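## Task

Take plate E01 from tray position P8 and set it on the block of thermal cycler TC1, lying level within the block's locators, with its well A1 at the corner marked A1. The tray, TC1 and TC2 are loose and must end in their starting spots and orientations. TC2 is running and the same run must still be going at the end. Both cycler lids must be as they started. Nothing may stay in place only because the robot holds it. At the end, release the plate and move the gripper away.

## Robot and tools

Robot: two six-joint arms, left_arm and right_arm, each with a parallel two-finger gripper. Either arm may do the work, and the idle one may be parked out of the way. The arms must not collide or push on each other.

Scene frame: origin on the table top midway between the arms, +x out over the table, +z up, left_arm on the +y side. Arm roots: left_arm at (+0.009, +0.303, 0) m with quat_wxyz (+1.000, 0, 0, -0.008); right_arm at (-0.016, -0.278, 0) m with quat_wxyz (+0.997, 0, 0, +0.076). The metal frame and the mounting plates behind the arms are fixed obstacles. Gripper axes: the fingers point along +z and open and close along y. The reported end_effector_position is the point between the finger pads, roughly 1 cm short of the tips, and it can be off from the truth, more so at long reach.

Scene clues: TC1 is the cycler whose lid is open. A plate that starts in a block may stick. On a labelled plate, well A1 sits at the labelled short end, in the corner away from the labelled long side. A tray position has its A1 mark at the end farther from the bench edge and its name at the end nearer. Positions run in rows of three parallel to the bench edge where the tray stands, row one at that edge; viewed from that edge, numbering goes right to left.

execute_actions(actions): a list of actions; each action is a table of up to 15 rows, one row per 1/30 s step, and the last row repeats until 15 steps are filled. An empty list just returns the state and images. Each row has 14 numbers in [-1, 1]: dx, dy, dz, rx, ry, rz, opening for left_arm, then the same seven for right_arm. dx..rz are an offset, not a pose: the target relative to that gripper's measured pose at the start of the action (for a call's first action, the last pose reported in the scene), expressed in the gripper's own axes. Every row refers to that same start, not to the previous row. Scale: 1.0 equals 0.6 m or 180 degrees; rx, ry, rz form one rotation vector. Opening is absolute: +1 fully open (0.094 m), -1 closed.

move(target, speed, blocking): target is one 14-number row in the same layout and scale, an offset from the pose in the last result that showed one. Each gripper travels a straight line toward it, taking 0.5 to 10 s; all paths finish together and stop after 10 s even if short. Rotation takes the shorter way. speed is the top path speed in m/s, 0.002 to 0.5, default 0.25; turning is capped at twice that in rad/s. The opening is sent at the start. Paths do not avoid obstacles or the other arm; grippers lag, stray and may overshoot speed, especially with a near-straight arm. Faster contact hits harder, and aiming farther beyond contact presses harder. The result adds a move: line with the ending (done, off_target, moving, held, fault), the limits that acted (paced: the sent pose was clipped; held: a check blocked steps, after which the arm may speed up), and each gripper's distance to its target. If only one arm is named, the other finished. With blocking=false the result comes after 0.5 s while motion continues; actions and moves are refused until a result shows it ended, so use wait or stop.

wait(seconds): 0 to 10; lets the scene run with each arm holding its last command, returning early if a move ends. stop(): brakes a running move; needs braking room, more when fast; fingers continue. zoom_image(camera, region): closer view of [x0, y0, x1, y1] pixels (at most 504 by 504) of cam_head_left, cam_head_right, cam_left_wrist or cam_right_wrist, each 504x504. read_manual(section): licence texts only. finished_scene(scene): ends scene 1 or 2 irreversibly; the goal must hold afterwards.

Results: the state line gives each gripper's position (m) and quat_wxyz in the scene frame. grip_measured is the measured opening on the command scale; readings may be off by about 1 mm. Hand target lines show where the controller is now driving each gripper. A pose unreachable line means the clearance check altered or blocked that arm's command. FAULT lines mean an arm stopped. Step readings list positions at some steps; HELD marks steps where an arm was held back. Joint torques are raw, offset and noisy. MOTOR HOT warns from 85 °C; at 100 °C the arm drops its load and falls.

Control behaviour: each step the command is clipped to within 70 mm and 16 degrees of the measured pose, and position wins over orientation. A far target needs several actions. Arms usually end a centimetre or more low and zero offsets let them sink; to hold an arm, send the offset back to its wanted pose first, then zeros, raising the aim if it still sags. Few-mm commands may not move the hand. Offsets against something firm do not push harder when repeated. To grip, command about 0.03 below grip_measured; less grips lighter. Pad force is about 50 to 62 N, less on thin parts. Held parts may be briefly tugged.

Avoid: dropping the plate, slamming or hard pushes, shifting or rotating the tray or cyclers, disturbing TC2 or either lid, knocking anything off the table, and arm-to-arm contact.

Each tool is called after "Call:" as name(argument=value, ...) on one line, values as JSON.

## Session

Call:
execute_actions(actions=[])

Scene clock: 0.00 s.
left_arm: end_effector_position=(+0.2928, +0.5810, +0.2402) grip_measured=+1.000 end_effector_quat_wxyz=(+0.171, -0.407, +0.897, -0.034) | right_arm: end_effector_position=(+0.4978, -0.1996, +0.4811) grip_measured=+1.000 end_effector_quat_wxyz=(+0.696, -0.058, +0.714, +0.050)
Joint positions: left_arm=[ 0.88   1.199  1.106 -1.192  0.205 -0.018  0.094] | right_arm=[-0.     1.05   1.036 -0.011 -0.001 -0.01   0.094]
Joint velocities: left_arm=[-0.005  0.005 -0.007 -0.012  0.051  0.007  0.   ] | right_arm=[-0.005 -0.024  0.002 -0.002 -0.037 -0.051  0.   ]
Joint torques (N m, as the arm reports them, + toward a larger angle): no reading
Motor temperatures (°C, as the motors report them): left_arm=[23 22 25 22 22 23] | right_arm=[20 22 22 22 24 22]
Hand target (left_arm): +0.298, +0.587, +0.255; +0.187, -0.404, +0.895, -0.027
Hand target (right_arm): +0.497, -0.200, +0.508; +0.713, -0.057, +0.697, +0.051

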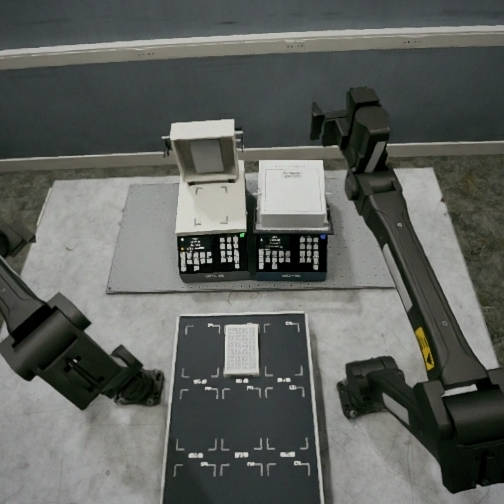

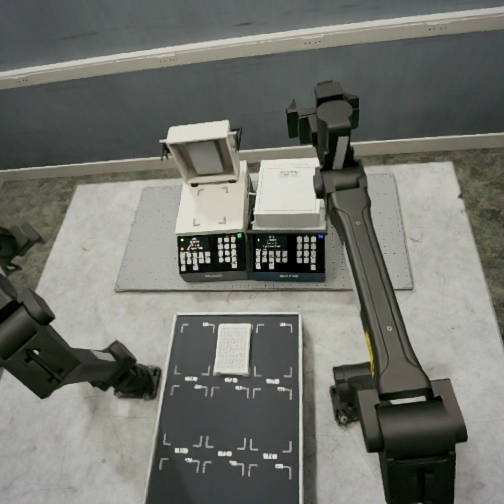

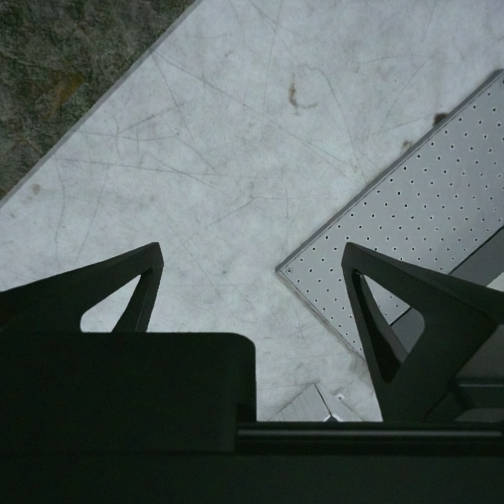

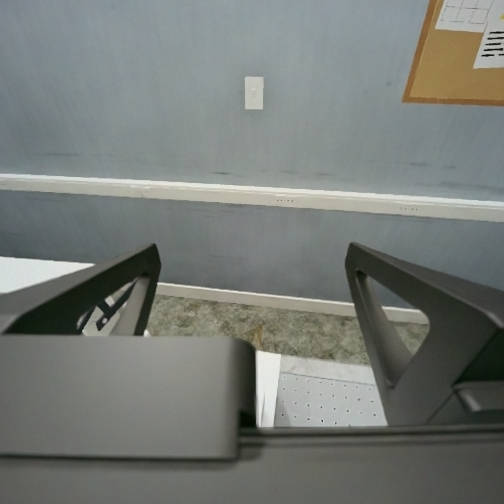

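Call:
zoom_image(camera="cam_head_left", region=[195, 310, 290, 400])

Call:
zoom_image(camera="cam_head_left", region=[155, 110, 345, 290])

Call:
zoom_image(camera="cam_head_right", region=[190, 310, 285, 400])

Region (195, 310, 290, 400) of cam_head_left's 504x504 image, scaled by 5.305, with more detail than that image has; it fills the top 477 rows of this view, and the rest is white.

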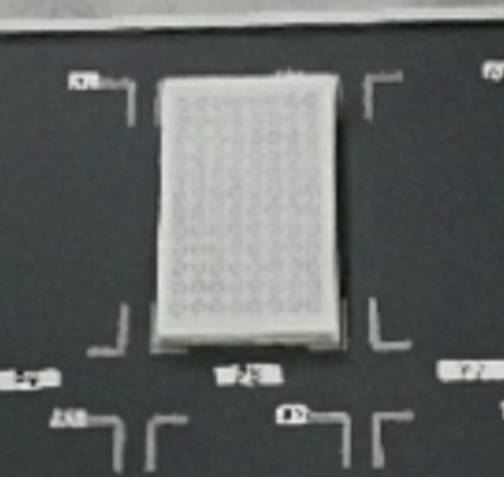

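Region (155, 110, 345, 290) of cam_head_left's 504x504 image, scaled by 2.653, with more detail than that image has; it fills the top 477 rows of this view, and the rest is white.

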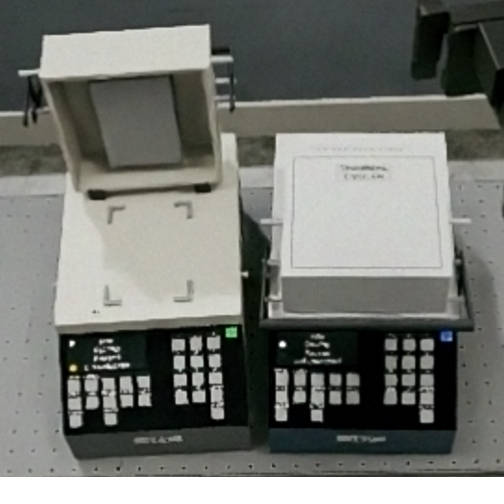

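Region (190, 310, 285, 400) of cam_head_right's 504x504 image, scaled by 5.305, with more detail than that image has; it fills the top 477 rows of this view, and the rest is white.

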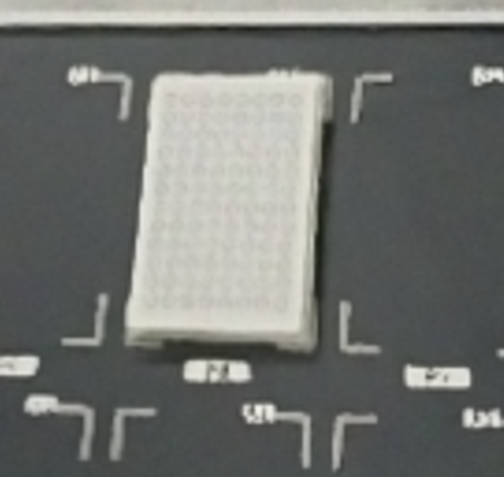

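Call:
move(target=[0.623,-0.454,-0.053,0.042,0.123,0.597,1,0,0,0,0,0,0,1], speed=0.35)

Scene clock: 5.83 s.
left_arm: end_effector_position=(+0.2423, +0.1316, +0.1992) grip_measured=+1.000 end_effector_quat_wxyz=(-0.024, +0.491, +0.871, +0.003) | right_arm: end_effector_position=(+0.4978, -0.1996, +0.4811) grip_measured=+1.000 end_effector_quat_wxyz=(+0.696, -0.058, +0.714, +0.050)
Joint positions: left_arm=[-0.615  1.137  0.984 -1.467 -0.001  0.395  0.094] | right_arm=[-0.     1.05   1.036 -0.011 -0.001 -0.01   0.094]
Joint velocities: left_arm=[-0.015 -0.005 -0.002 -0.012  0.007 -0.037  0.   ] | right_arm=[-0.015 -0.005 -0.002 -0.007 -0.022 -0.066  0.   ]
Joint torques (N m, as the arm reports them, + toward a larger angle): left_arm=[ 0.15 -4.6  13.07  0.34 -0.22  0.29] | right_arm=[-0.36 -7.75 10.11  1.49 -0.01 -0.08]
Motor temperatures (°C, as the motors report them): left_arm=[23 22 26 22 22 23] | right_arm=[20 22 23 22 24 22]
Hand target (left_arm): +0.255, +0.123, +0.217; -0.005, +0.499, +0.866, +0.003
Hand target (right_arm): +0.498, -0.200, +0.481; +0.696, -0.058, +0.714, +0.050
Off the commanded pose (left_arm): 0.025 m, 3 deg.
Off the commanded pose (right_arm): 0.000 m, 0 deg.
move: off_target (left_arm)

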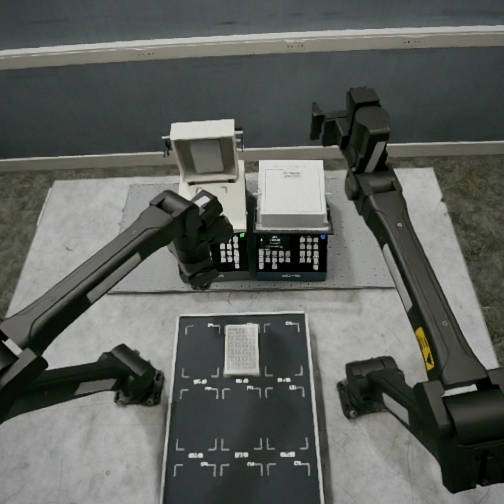

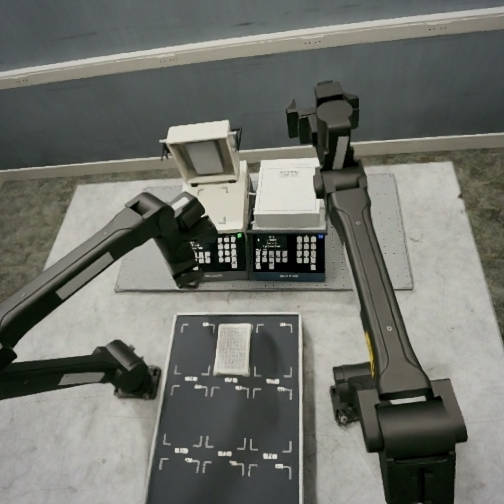

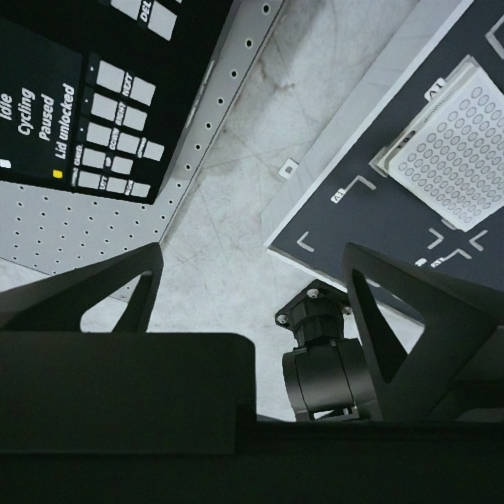

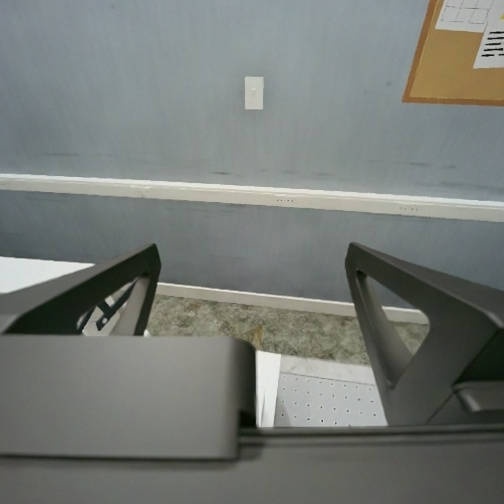

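Call:
move(target=[-0.012,-0.303,0.0,0.04,-0.035,0.673,1,0,0,0,0,0,0,1], speed=0.35)

Scene clock: 10.00 s.
left_arm: end_effector_position=(+0.0919, +0.0393, +0.1924) grip_measured=+1.000 end_effector_quat_wxyz=(-0.008, +0.996, +0.012, -0.083) | right_arm: end_effector_position=(+0.4978, -0.1996, +0.4811) grip_measured=+1.000 end_effector_quat_wxyz=(+0.696, -0.058, +0.714, +0.050)
Joint positions: left_arm=[-1.154  1.12   0.948 -1.477  0.148  1.952  0.094] | right_arm=[-0.     1.05   1.036 -0.011 -0.001 -0.01   0.094]
Joint velocities: left_arm=[-0.005 -0.024 -0.012 -0.007  0.022  0.051  0.   ] | right_arm=[-0.005 -0.005  0.022 -0.007 -0.007 -0.066  0.   ]
Joint torques (N m, as the arm reports them, + toward a larger angle): left_arm=[-0.26 -3.91 10.85  0.24  0.31  0.3 ] | right_arm=[-0.48 -7.96 10.16  1.28 -0.07 -0.11]
Motor temperatures (°C, as the motors report them): left_arm=[23 22 27 22 22 23] | right_arm=[20 22 24 22 24 22]
Hand target (left_arm): +0.093, +0.030, +0.200; -0.003, +0.996, +0.000, -0.084
Hand target (right_arm): +0.498, -0.200, +0.481; +0.696, -0.058, +0.714, +0.050
Off the commanded pose (left_arm): 0.013 m, 2 deg.
Off the commanded pose (right_arm): 0.000 m, 0 deg.
move: off_target (left_arm)

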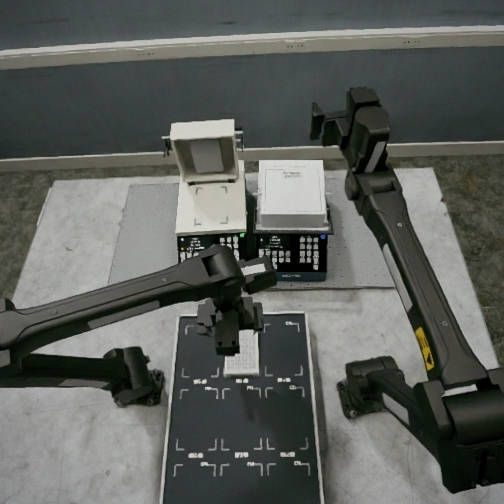

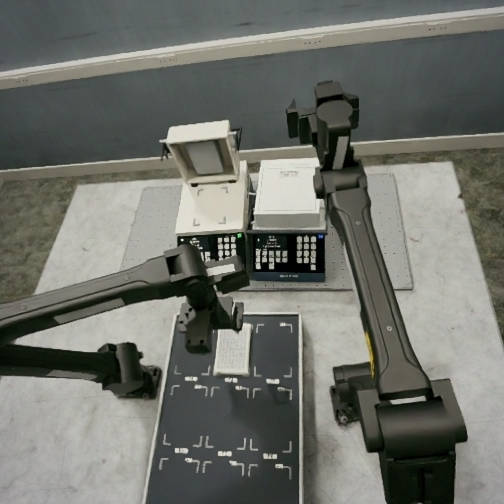

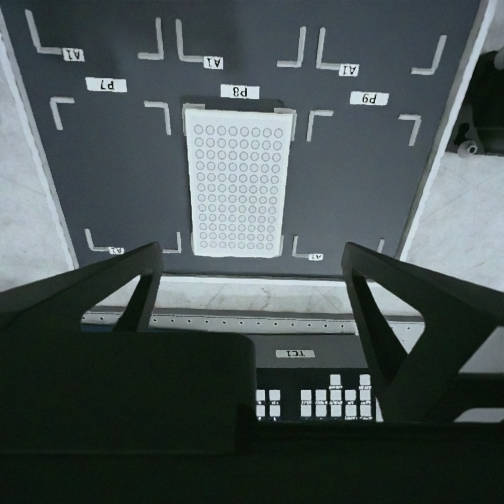

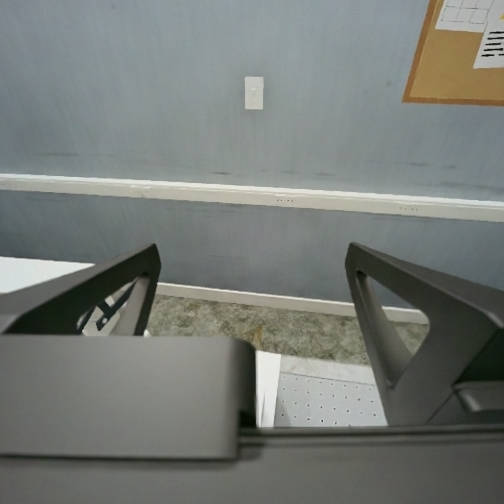

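Call:
zoom_image(camera="cam_left_wrist", region=[140, 80, 340, 280])

Region (140, 80, 340, 280) of cam_left_wrist's 504x504 image, scaled by 2.520, with more detail than that image has.

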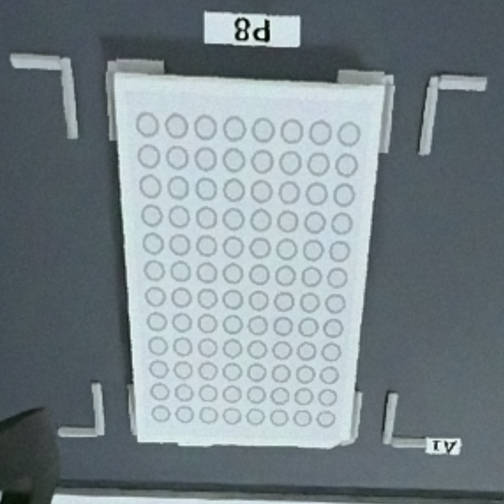

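Call:
move(target=[0.05,0.025,0.138,-0.005,-0.014,0.019,1,0,0,0,0,0,0,1], speed=0.1)

Scene clock: 12.73 s.
left_arm: end_effector_position=(+0.1064, +0.0269, +0.1086) grip_measured=+1.000 end_effector_quat_wxyz=(+0.001, +0.995, -0.012, -0.103) | right_arm: end_effector_position=(+0.4978, -0.1996, +0.4811) grip_measured=+1.000 end_effector_quat_wxyz=(+0.696, -0.058, +0.714, +0.050)
Joint positions: left_arm=[-1.103  1.25   0.815 -1.227  0.186  2.055  0.094] | right_arm=[-0.     1.05   1.036 -0.011 -0.001 -0.01   0.094]
Joint velocities: left_arm=[-0.015 -0.015 -0.002  0.002  0.022  0.051  0.   ] | right_arm=[-0.015 -0.005  0.002  0.012  0.066  0.051  0.   ]
Joint torques (N m, as the arm reports them, + toward a larger angle): left_arm=[ 1.01 -5.48  7.54  0.98  0.34  0.29] | right_arm=[-1.56 -8.24 10.    1.34 -0.14 -0.09]
Motor temperatures (°C, as the motors report them): left_arm=[23 22 27 22 23 23] | right_arm=[20 22 24 22 24 22]
Hand target (left_arm): +0.109, +0.025, +0.106; +0.004, +0.994, -0.017, -0.105
Hand target (right_arm): +0.498, -0.200, +0.481; +0.696, -0.058, +0.714, +0.050
Off the commanded pose (left_arm): 0.004 m, 1 deg.
Off the commanded pose (right_arm): 0.000 m, 0 deg.
move: done

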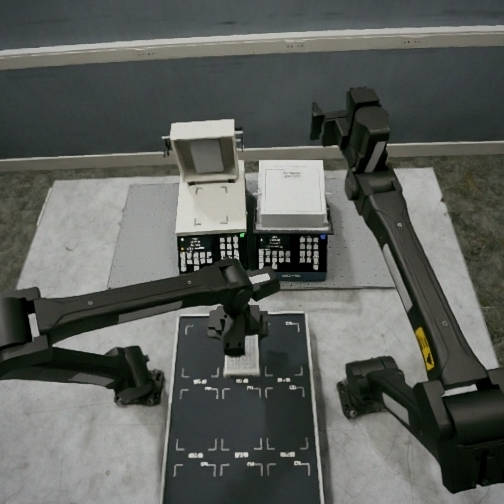

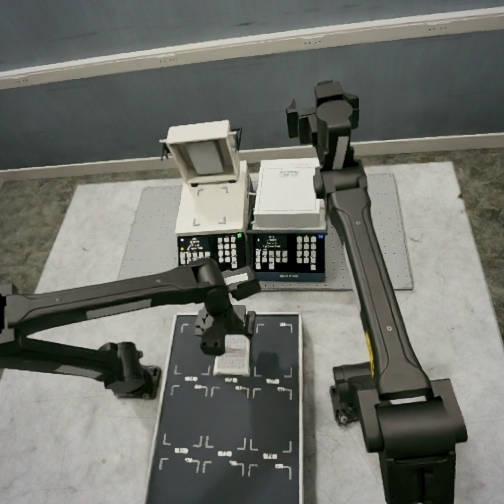

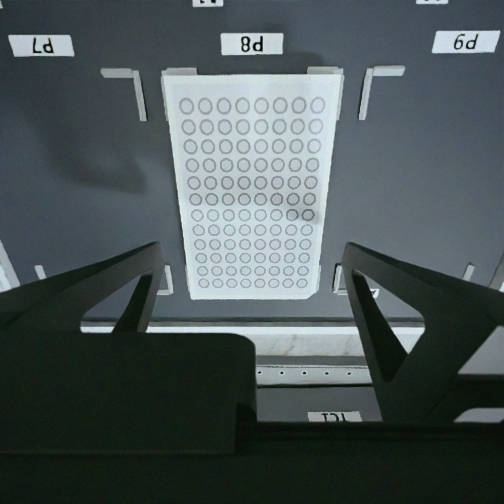

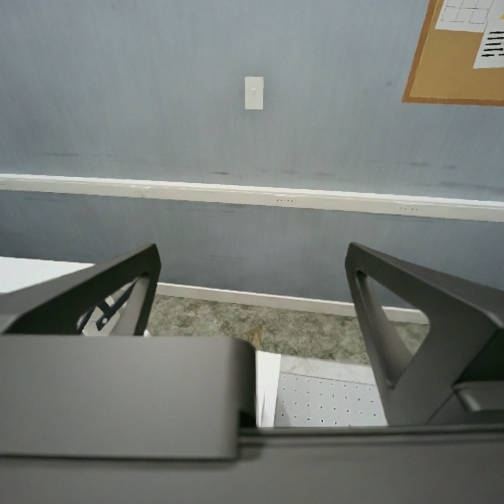

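Call:
move(target=[0.012,0.003,0.052,0,0,0,1,0,0,0,0,0,0,1], speed=0.04)

Scene clock: 14.30 s.
left_arm: end_effector_position=(+0.1070, +0.0256, +0.0812) grip_measured=+1.000 end_effector_quat_wxyz=(+0.005, +0.995, -0.014, -0.102) | right_arm: end_effector_position=(+0.4978, -0.1996, +0.4811) grip_measured=+1.000 end_effector_quat_wxyz=(+0.696, -0.058, +0.714, +0.050)
Joint positions: left_arm=[-1.103  1.289  0.768 -1.134  0.186  2.057  0.094] | right_arm=[-0.     1.05   1.036 -0.011 -0.001 -0.01   0.094]
Joint velocities: left_arm=[-0.005 -0.005 -0.002 -0.007 -0.095 -0.007  0.   ] | right_arm=[-0.015 -0.015 -0.002 -0.007  0.007  0.051  0.   ]
Joint torques (N m, as the arm reports them, + toward a larger angle): left_arm=[ 0.14 -5.15  6.98  0.87  0.13  0.11] | right_arm=[-0.97 -7.63  9.98  1.42 -0.1  -0.1 ]
Motor temperatures (°C, as the motors report them): left_arm=[23 22 27 22 23 23] | right_arm=[20 22 24 22 24 22]
Hand target (left_arm): +0.107, +0.025, +0.077; +0.001, +0.995, -0.012, -0.103
Hand target (right_arm): +0.498, -0.200, +0.481; +0.696, -0.058, +0.714, +0.050
Off the commanded pose (left_arm): 0.005 m, 0 deg.
Off the commanded pose (right_arm): 0.000 m, 0 deg.
move: done

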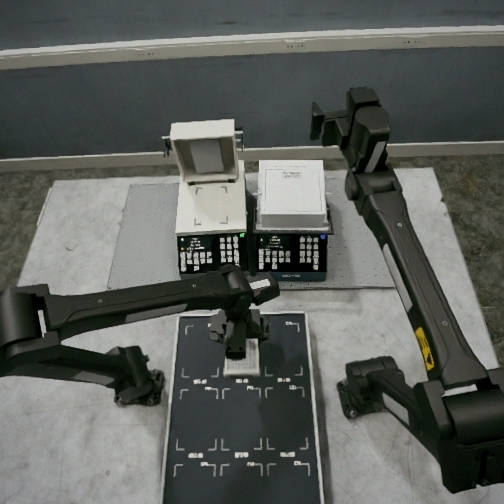

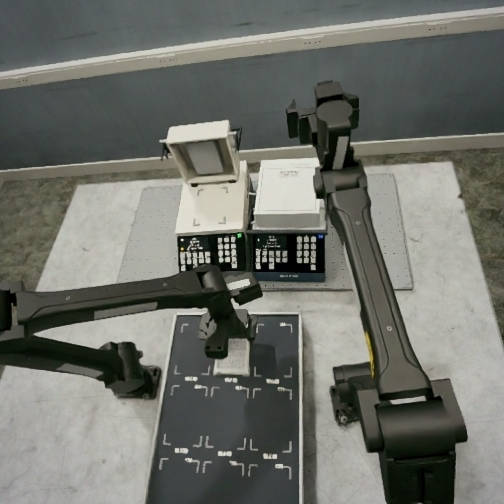

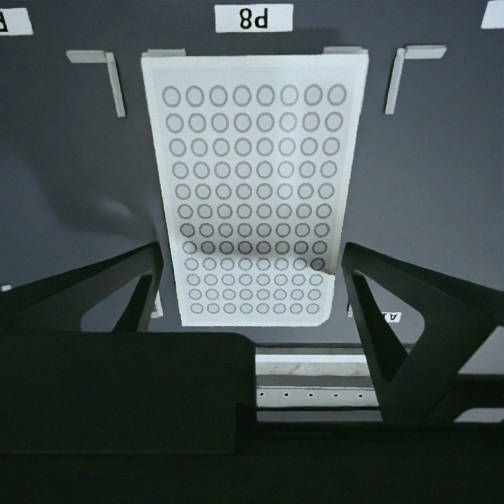

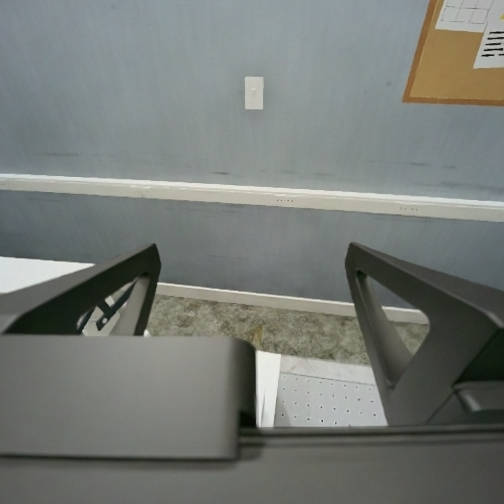

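Call:
move(target=[0.003,-0.001,0.013,0,0,0,1,0,0,0,0,0,0,1], speed=0.02)

Scene clock: 15.57 s.
left_arm: end_effector_position=(+0.1065, +0.0267, +0.0773) grip_measured=+1.000 end_effector_quat_wxyz=(+0.007, +0.995, -0.014, -0.101) | right_arm: end_effector_position=(+0.4978, -0.1996, +0.4811) grip_measured=+1.000 end_effector_quat_wxyz=(+0.696, -0.058, +0.714, +0.050)
Joint positions: left_arm=[-1.103  1.289  0.757 -1.119  0.186  2.057  0.094] | right_arm=[-0.     1.05   1.036 -0.011 -0.001 -0.01   0.094]
Joint velocities: left_arm=[-0.005 -0.005  0.002  0.032  0.051 -0.095  0.   ] | right_arm=[-0.015 -0.005  0.007  0.007  0.007 -0.022  0.   ]
Joint torques (N m, as the arm reports them, + toward a larger angle): left_arm=[ 0.2  -5.64  6.91  0.88  0.12  0.15] | right_arm=[-0.57 -8.56 10.13  1.45 -0.06 -0.13]
Motor temperatures (°C, as the motors report them): left_arm=[23 22 27 22 23 23] | right_arm=[20 22 24 22 24 22]
Hand target (left_arm): +0.107, +0.026, +0.073; +0.005, +0.995, -0.014, -0.102
Hand target (right_arm): +0.498, -0.200, +0.481; +0.696, -0.058, +0.714, +0.050
Off the commanded pose (left_arm): 0.004 m, 0 deg.
Off the commanded pose (right_arm): 0.000 m, 0 deg.
move: done

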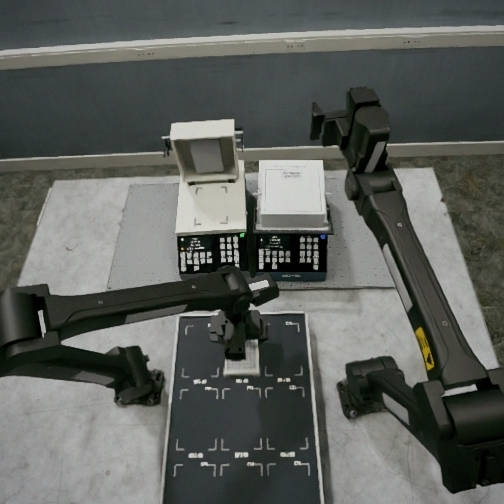

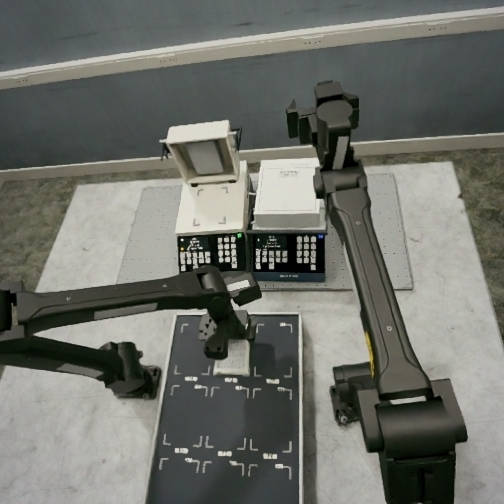

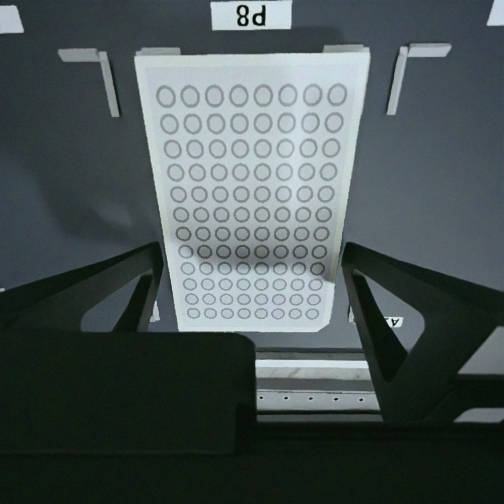

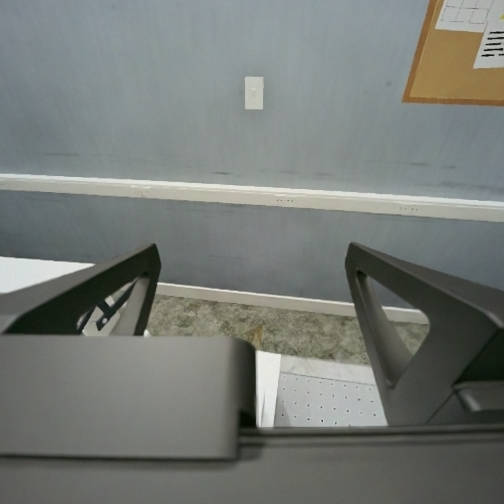

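Call:
execute_actions(actions=[[[0,0,0,0,0,0,0.9,0,0,0,0,0,0,1],[0,0,0,0,0,0,0.87,0,0,0,0,0,0,1],[0,0,0,0,0,0,0.85,0,0,0,0,0,0,1],[0,0,0,0,0,0,0.83,0,0,0,0,0,0,1],[0,0,0,0,0,0,0.82,0,0,0,0,0,0,1],[0,0,0,0,0,0,0.81,0,0,0,0,0,0,1],[0,0,0,0,0,0,0.80,0,0,0,0,0,0,1],[0,0,0,0,0,0,0.79,0,0,0,0,0,0,1],[0,0,0,0,0,0,0.78,0,0,0,0,0,0,1],[0,0,0,0,0,0,0.77,0,0,0,0,0,0,1],[0,0,0,0,0,0,0.76,0,0,0,0,0,0,1],[0,0,0,0,0,0,0.75,0,0,0,0,0,0,1],[0,0,0,0,0,0,0.74,0,0,0,0,0,0,1],[0,0,0,0,0,0,0.73,0,0,0,0,0,0,1]]])

Scene clock: 16.53 s.
left_arm: end_effector_position=(+0.1065, +0.0266, +0.0773) grip_measured=+0.742 end_effector_quat_wxyz=(+0.007, +0.995, -0.014, -0.101) | right_arm: end_effector_position=(+0.4978, -0.1996, +0.4811) grip_measured=+1.000 end_effector_quat_wxyz=(+0.696, -0.058, +0.714, +0.050)
Joint positions: left_arm=[-1.103  1.289  0.757 -1.118  0.186  2.057  0.082] | right_arm=[-0.     1.05   1.036 -0.011 -0.001 -0.01   0.094]
Joint velocities: left_arm=[ 0.005 -0.024 -0.002 -0.012 -0.081 -0.007 -0.001] | right_arm=[ 0.005 -0.005 -0.007 -0.002 -0.081  0.022  0.   ]
Joint torques (N m, as the arm reports them, + toward a larger angle): left_arm=[ 0.48 -6.32  7.01  0.54  0.16  0.13] | right_arm=[ 0.03 -8.63 10.13  1.28 -0.1  -0.1 ]
Motor temperatures (°C, as the motors report them): left_arm=[23 22 27 22 23 23] | right_arm=[20 22 24 22 24 22]
Hand target (left_arm): +0.107, +0.027, +0.077; +0.007, +0.995, -0.014, -0.101
Hand target (right_arm): +0.498, -0.200, +0.481; +0.696, -0.058, +0.714, +0.050
Off the commanded pose (left_arm): 0.000 m, 0 deg.
Off the commanded pose (right_arm): 0.000 m, 0 deg.
Step readings (end_effector_position):
0: left_arm (+0.1065, +0.0266, +0.0773) | right_arm (+0.4978, -0.1996, +0.4811)
1: left_arm (+0.1065, +0.0266, +0.0773) | right_arm (+0.4978, -0.1996, +0.4811)
2: left_arm (+0.1065, +0.0266, +0.0773) | right_arm (+0.4978, -0.1996, +0.4811)
4: left_arm (+0.1065, +0.0266, +0.0773) | right_arm (+0.4978, -0.1996, +0.4811)
8: left_arm (+0.1065, +0.0266, +0.0773) | right_arm (+0.4978, -0.1996, +0.4811)
15: end_effector_position above

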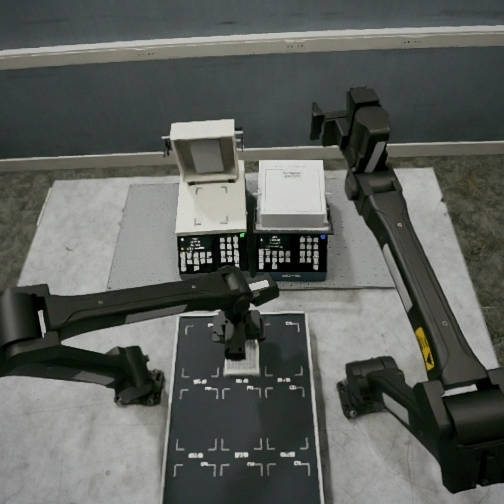

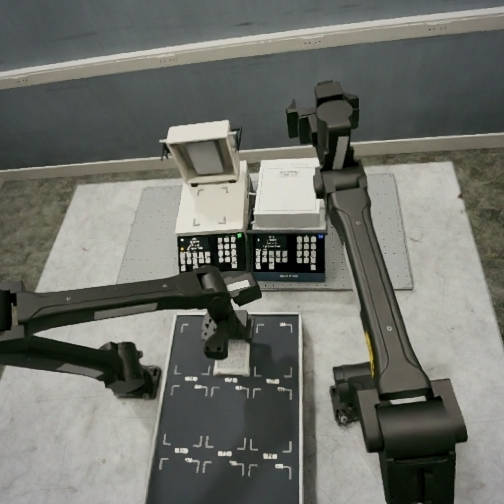

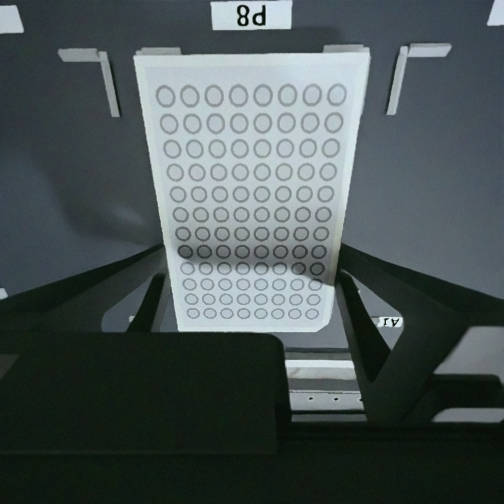

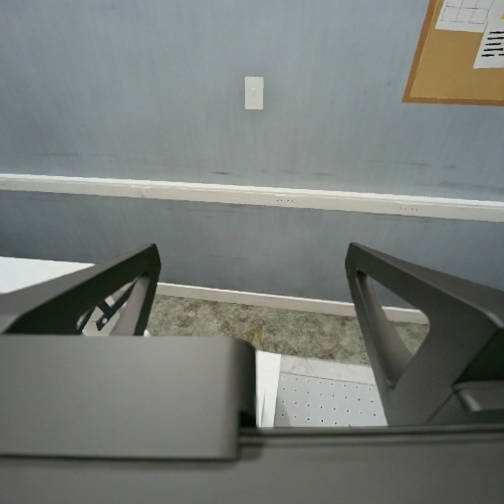

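Call:
execute_actions(actions=[[[0,0,0,0,0,0,0.72,0,0,0,0,0,0,1],[0,0,0,0,0,0,0.71,0,0,0,0,0,0,1],[0,0,0,0,0,0,0.70,0,0,0,0,0,0,1],[0,0,0,0,0,0,0.70,0,0,0,0,0,0,1],[0,0,0,0,0,0,0.70,0,0,0,0,0,0,1],[0.002,0.007,-0.006,-0.003,0.0015,0.0006,0.70,0,0,0,0,0,0,1],[0.004,0.014,-0.012,-0.006,0.003,0.0012,0.70,0,0,0,0,0,0,1],[0.0066,0.021,-0.019,-0.009,0.0045,0.0018,0.70,0,0,0,0,0,0,1],[0.009,0.028,-0.025,-0.012,0.006,0.0024,0.70,0,0,0,0,0,0,1],[0.011,0.035,-0.031,-0.015,0.0075,0.003,0.70,0,0,0,0,0,0,1]]])

Scene clock: 17.83 s.
left_arm: end_effector_position=(+0.1065, +0.0266, +0.0773) grip_measured=+0.723 end_effector_quat_wxyz=(+0.007, +0.995, -0.014, -0.101) | right_arm: end_effector_position=(+0.4978, -0.1996, +0.4811) grip_measured=+1.000 end_effector_quat_wxyz=(+0.696, -0.058, +0.714, +0.050)
Joint positions: left_arm=[-1.103  1.289  0.757 -1.118  0.186  2.057  0.081] | right_arm=[-0.     1.05   1.036 -0.011 -0.001 -0.01   0.094]
Joint velocities: left_arm=[ 0.005  0.005 -0.017 -0.022  0.037  0.037  0.   ] | right_arm=[-0.015  0.005  0.012  0.017  0.007 -0.022  0.   ]
Joint torques (N m, as the arm reports them, + toward a larger angle): left_arm=[ 0.25 -6.75 11.42  0.46  0.16  0.13] | right_arm=[-1.1  -7.38 10.14  1.61 -0.07 -0.1 ]
Motor temperatures (°C, as the motors report them): left_arm=[23 22 27 22 23 23] | right_arm=[20 22 25 22 24 22]
Hand target (left_arm): +0.116, +0.007, +0.095; +0.031, +0.995, -0.016, -0.089
Hand target (right_arm): +0.498, -0.200, +0.481; +0.696, -0.058, +0.714, +0.050
Off the commanded pose (left_arm): 0.029 m, 3 deg.
Off the commanded pose (right_arm): 0.000 m, 0 deg.
Step readings (end_effector_position):
0: left_arm (+0.1065, +0.0266, +0.0773) | right_arm (+0.4978, -0.1996, +0.4811)
1: left_arm (+0.1065, +0.0266, +0.0773) | right_arm (+0.4978, -0.1996, +0.4811)
2: left_arm (+0.1065, +0.0266, +0.0773) | right_arm (+0.4978, -0.1996, +0.4811)
4: left_arm (+0.1065, +0.0266, +0.0773) | right_arm (+0.4978, -0.1996, +0.4811)
8: left_arm (+0.1065, +0.0266, +0.0773) | right_arm (+0.4978, -0.1996, +0.4811)
15: end_effector_position above

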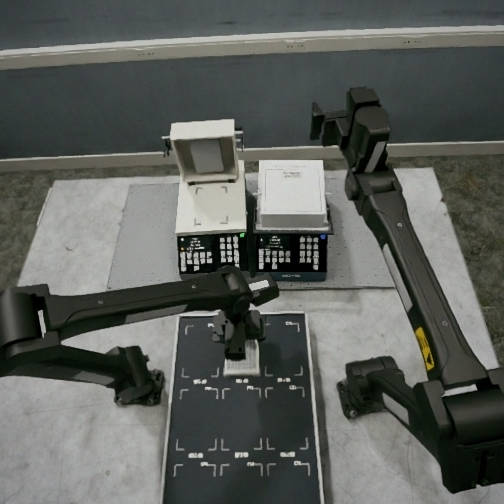

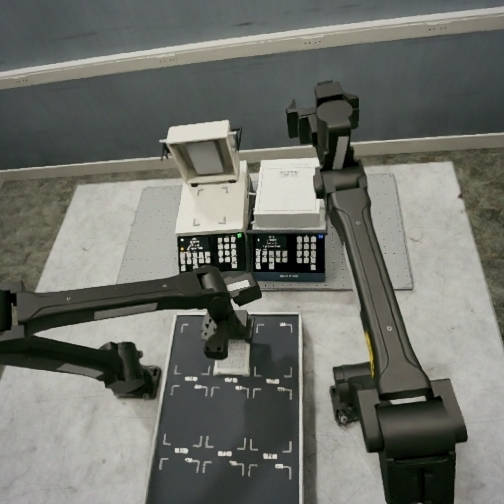

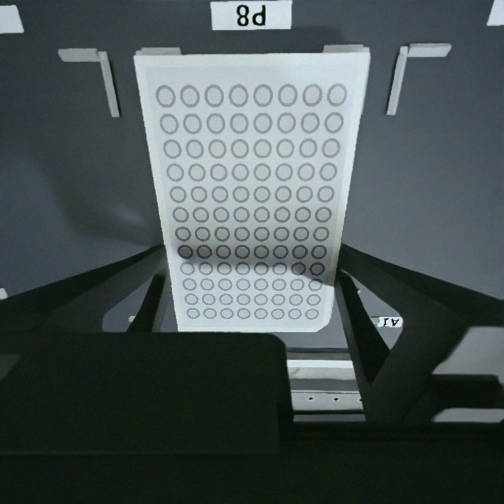

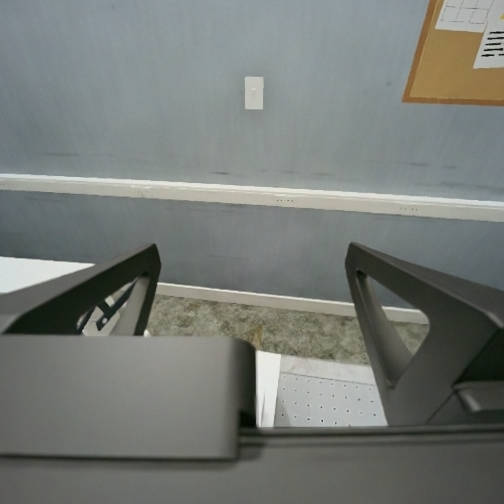

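Call:
execute_actions(actions=[[[0.011,0.035,-0.031,-0.015,0.0075,0.003,0.685,0,0,0,0,0,0,1],[0.0105,0.035,-0.033,-0.015,0.0075,0.003,0.685,0,0,0,0,0,0,1],[0.01,0.035,-0.036,-0.015,0.0075,0.003,0.685,0,0,0,0,0,0,1],[0.0093,0.035,-0.039,-0.015,0.0075,0.003,0.685,0,0,0,0,0,0,1],[0.0086,0.035,-0.043,-0.015,0.0075,0.003,0.685,0,0,0,0,0,0,1],[0.0078,0.035,-0.047,-0.015,0.0075,0.003,0.685,0,0,0,0,0,0,1],[0.007,0.035,-0.051,-0.015,0.0075,0.003,0.685,0,0,0,0,0,0,1],[0.006,0.035,-0.055,-0.015,0.0075,0.003,0.685,0,0,0,0,0,0,1],[0.005,0.035,-0.06,-0.015,0.0075,0.003,0.685,0,0,0,0,0,0,1],[0.004,0.035,-0.065,-0.015,0.0075,0.003,0.685,0,0,0,0,0,0,1],[0.003,0.035,-0.07,-0.015,0.0075,0.003,0.685,0,0,0,0,0,0,1],[0.002,0.035,-0.075,-0.015,0.0075,0.003,0.685,0,0,0,0,0,0,1],[0.001,0.035,-0.08,-0.015,0.0075,0.003,0.685,0,0,0,0,0,0,1],[0.0,0.035,-0.085,-0.015,0.0075,0.003,0.685,0,0,0,0,0,0,1],[-0.001,0.035,-0.09,-0.015,0.0075,0.003,0.685,0,0,0,0,0,0,1]]])

Scene clock: 18.87 s.
left_arm: end_effector_position=(+0.1070, +0.0256, +0.0983) grip_measured=+0.723 end_effector_quat_wxyz=(-0.001, +0.994, -0.013, -0.104) | right_arm: end_effector_position=(+0.4978, -0.1996, +0.4811) grip_measured=+1.000 end_effector_quat_wxyz=(+0.696, -0.058, +0.714, +0.050)
Joint positions: left_arm=[-1.103  1.271  0.803 -1.199  0.186  2.057  0.081] | right_arm=[-0.     1.05   1.036 -0.011 -0.001 -0.01   0.094]
Joint velocities: left_arm=[ 0.005 -0.122  0.144 -0.281 -0.037 -0.066 -0.   ] | right_arm=[-0.015 -0.015  0.012  0.007  0.007 -0.007  0.   ]
Joint torques (N m, as the arm reports them, + toward a larger angle): left_arm=[ 0.39 -8.67 11.83  0.21  0.14  0.13] | right_arm=[-0.63 -8.55 10.1   1.5  -0.07 -0.1 ]
Motor temperatures (°C, as the motors report them): left_arm=[23 22 27 22 23 23] | right_arm=[20 22 25 22 24 22]
Hand target (left_arm): +0.115, +0.008, +0.130; +0.031, +0.995, -0.016, -0.089
Hand target (right_arm): +0.498, -0.200, +0.481; +0.696, -0.058, +0.714, +0.050
Off the commanded pose (left_arm): 0.039 m, 4 deg.
Off the commanded pose (right_arm): 0.000 m, 0 deg.
Step readings (end_effector_position):
0: left_arm (+0.1065, +0.0266, +0.0773) | right_arm (+0.4978, -0.1996, +0.4811)
1: left_arm (+0.1065, +0.0266, +0.0773) | right_arm (+0.4978, -0.1996, +0.4811)
2: left_arm (+0.1065, +0.0266, +0.0773) | right_arm (+0.4978, -0.1996, +0.4811)
4: left_arm (+0.1065, +0.0265, +0.0777) | right_arm (+0.4978, -0.1996, +0.4811)
8: left_arm (+0.1066, +0.0263, +0.0818) | right_arm (+0.4978, -0.1996, +0.4811)
15: end_effector_position above

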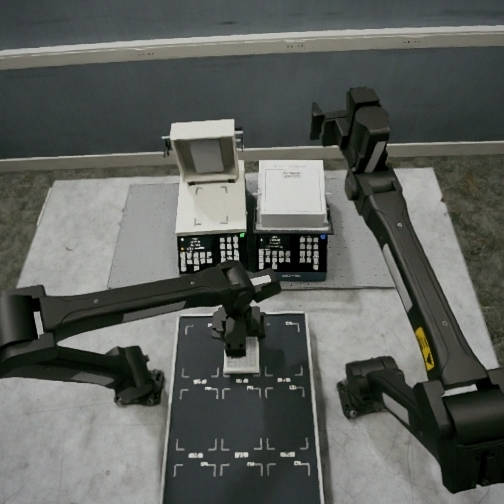

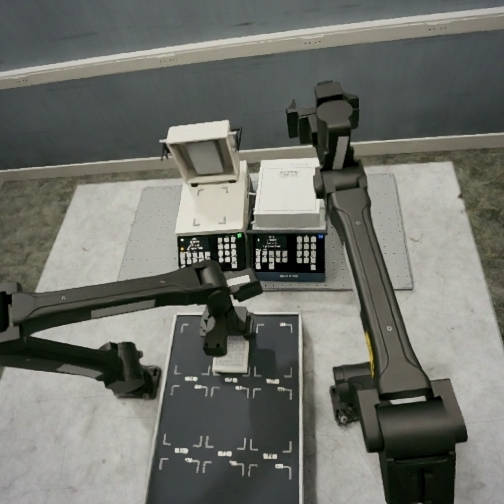

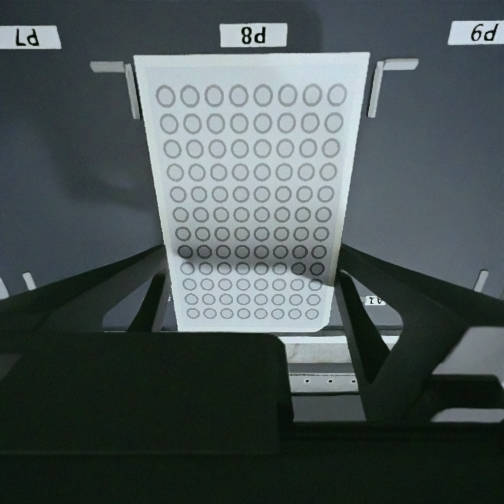

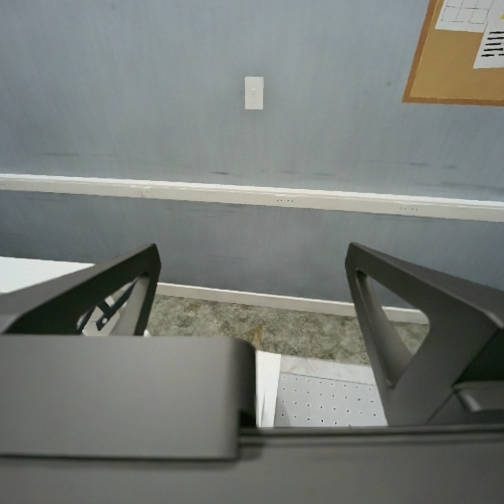

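Call:
move(target=[0.087,-0.096,-0.326,-0.138,0,-0.652,0.685,0,0,0,0,0,0,1], speed=0.4)

Scene clock: 22.73 s.
left_arm: end_effector_position=(+0.1881, +0.0896, +0.2491) grip_measured=+0.723 end_effector_quat_wxyz=(+0.057, +0.520, +0.851, -0.046) | right_arm: end_effector_position=(+0.4978, -0.1996, +0.4811) grip_measured=+1.000 end_effector_quat_wxyz=(+0.696, -0.058, +0.714, +0.050)
Joint positions: left_arm=[-0.819  0.97   0.999 -1.465  0.055  0.258  0.081] | right_arm=[-0.     1.05   1.036 -0.011 -0.001 -0.01   0.094]
Joint velocities: left_arm=[-0.005 -0.015 -0.002  0.002 -0.11  -0.051  0.001] | right_arm=[-0.005  0.005 -0.002  0.007 -0.022  0.007  0.   ]
Joint torques (N m, as the arm reports them, + toward a larger angle): left_arm=[ 0.81 -5.13 13.72  0.69 -0.15 -0.01] | right_arm=[-0.88 -8.25 10.28  1.5  -0.06 -0.09]
Motor temperatures (°C, as the motors report them): left_arm=[23 22 28 22 23 23] | right_arm=[20 22 25 22 24 22]
Hand target (left_arm): +0.196, +0.084, +0.278; +0.089, +0.510, +0.854, -0.054
Hand target (right_arm): +0.498, -0.200, +0.481; +0.696, -0.058, +0.714, +0.050
Off the commanded pose (left_arm): 0.033 m, 4 deg.
Off the commanded pose (right_arm): 0.000 m, 0 deg.
move: off_target (left_arm)

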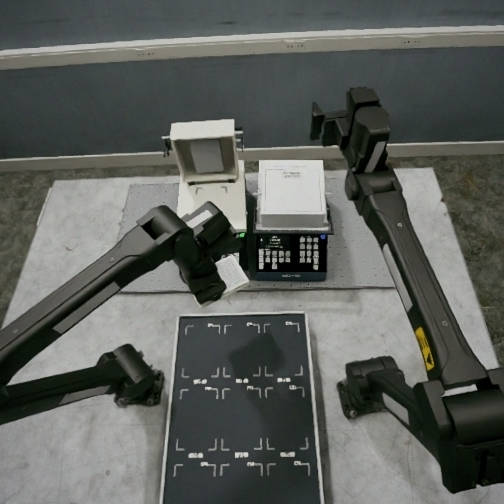

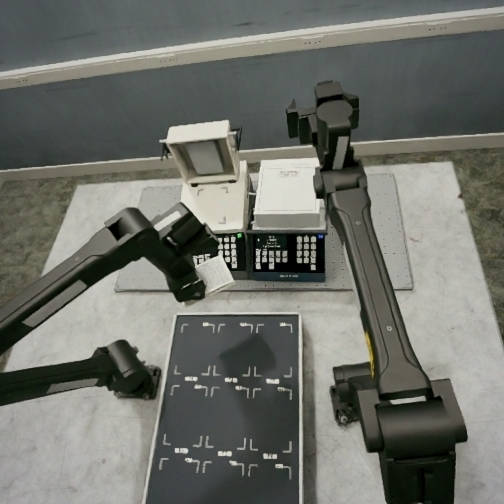

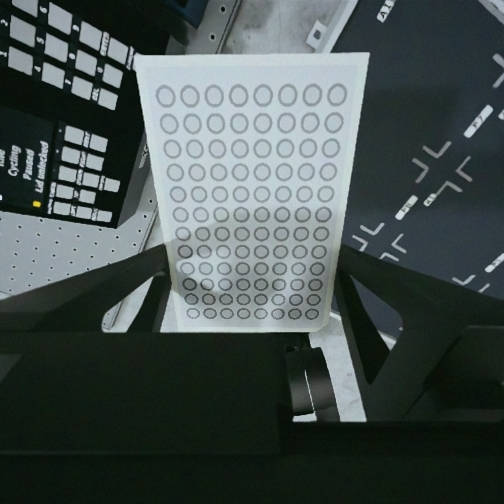

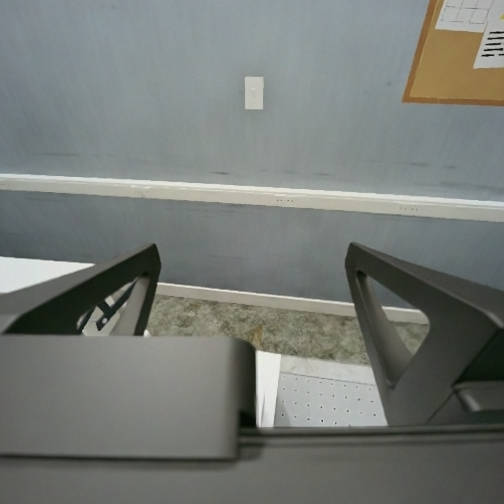

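Call:
move(target=[-0.168,0.369,-0.035,-0.07,-0.017,-0.348,0.685,0,0,0,0,0,0,1], speed=0.3)

Scene clock: 25.90 s.
left_arm: end_effector_position=(+0.4134, +0.1119, +0.2618) grip_measured=+0.723 end_effector_quat_wxyz=(+0.079, +0.006, +0.997, +0.014) | right_arm: end_effector_position=(+0.4978, -0.1996, +0.4811) grip_measured=+1.000 end_effector_quat_wxyz=(+0.696, -0.058, +0.714, +0.050)
Joint positions: left_arm=[-0.461  1.425  1.398 -1.414 -0.096 -0.459  0.081] | right_arm=[-0.     1.05   1.036 -0.011 -0.001 -0.01   0.094]
Joint velocities: left_arm=[-0.005  0.005  0.007  0.007 -0.022  0.007  0.001] | right_arm=[ 0.005 -0.005 -0.007  0.002  0.051  0.051  0.   ]
Joint torques (N m, as the arm reports them, + toward a larger angle): left_arm=[ 0.57 -9.56 13.91  0.72 -0.36 -0.03] | right_arm=[-1.   -8.78 10.03  1.45 -0.07 -0.11]
Motor temperatures (°C, as the motors report them): left_arm=[23 22 29 22 23 23] | right_arm=[20 22 25 22 24 22]
Hand target (left_arm): +0.428, +0.108, +0.282; +0.099, -0.007, +0.995, +0.006
Hand target (right_arm): +0.498, -0.200, +0.481; +0.696, -0.058, +0.714, +0.050
Off the commanded pose (left_arm): 0.026 m, 3 deg.
Off the commanded pose (right_arm): 0.000 m, 0 deg.
move: off_target (left_arm)

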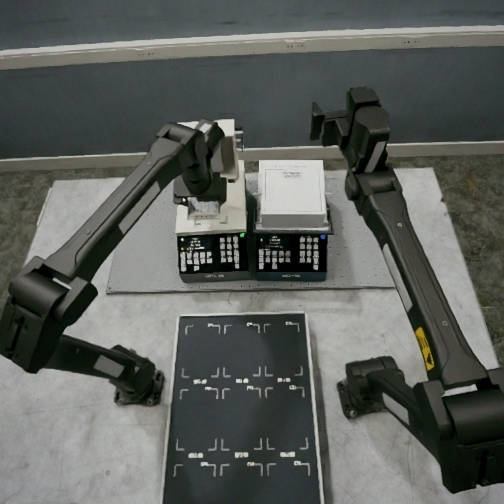

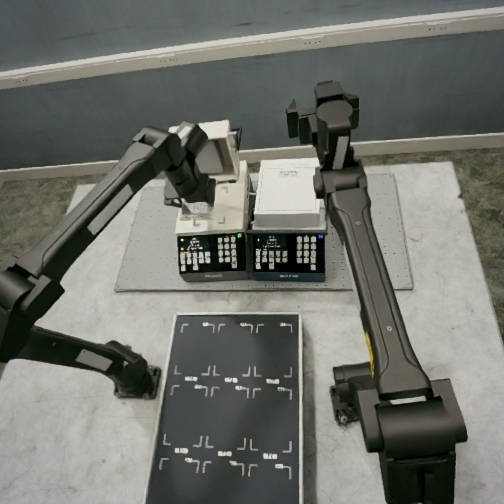

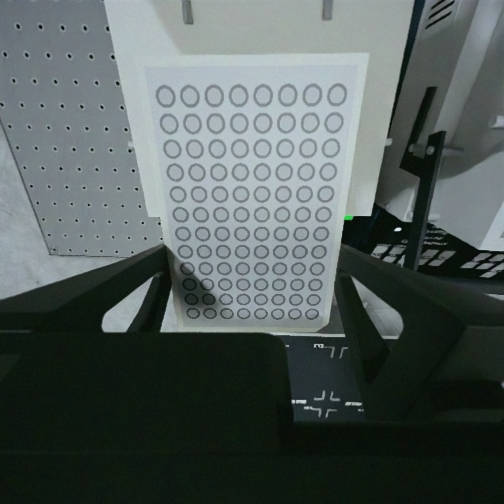

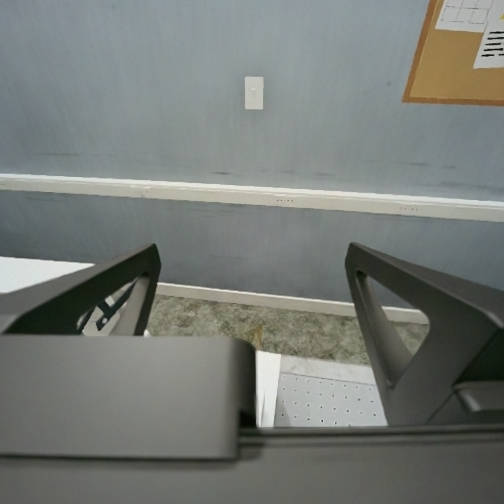

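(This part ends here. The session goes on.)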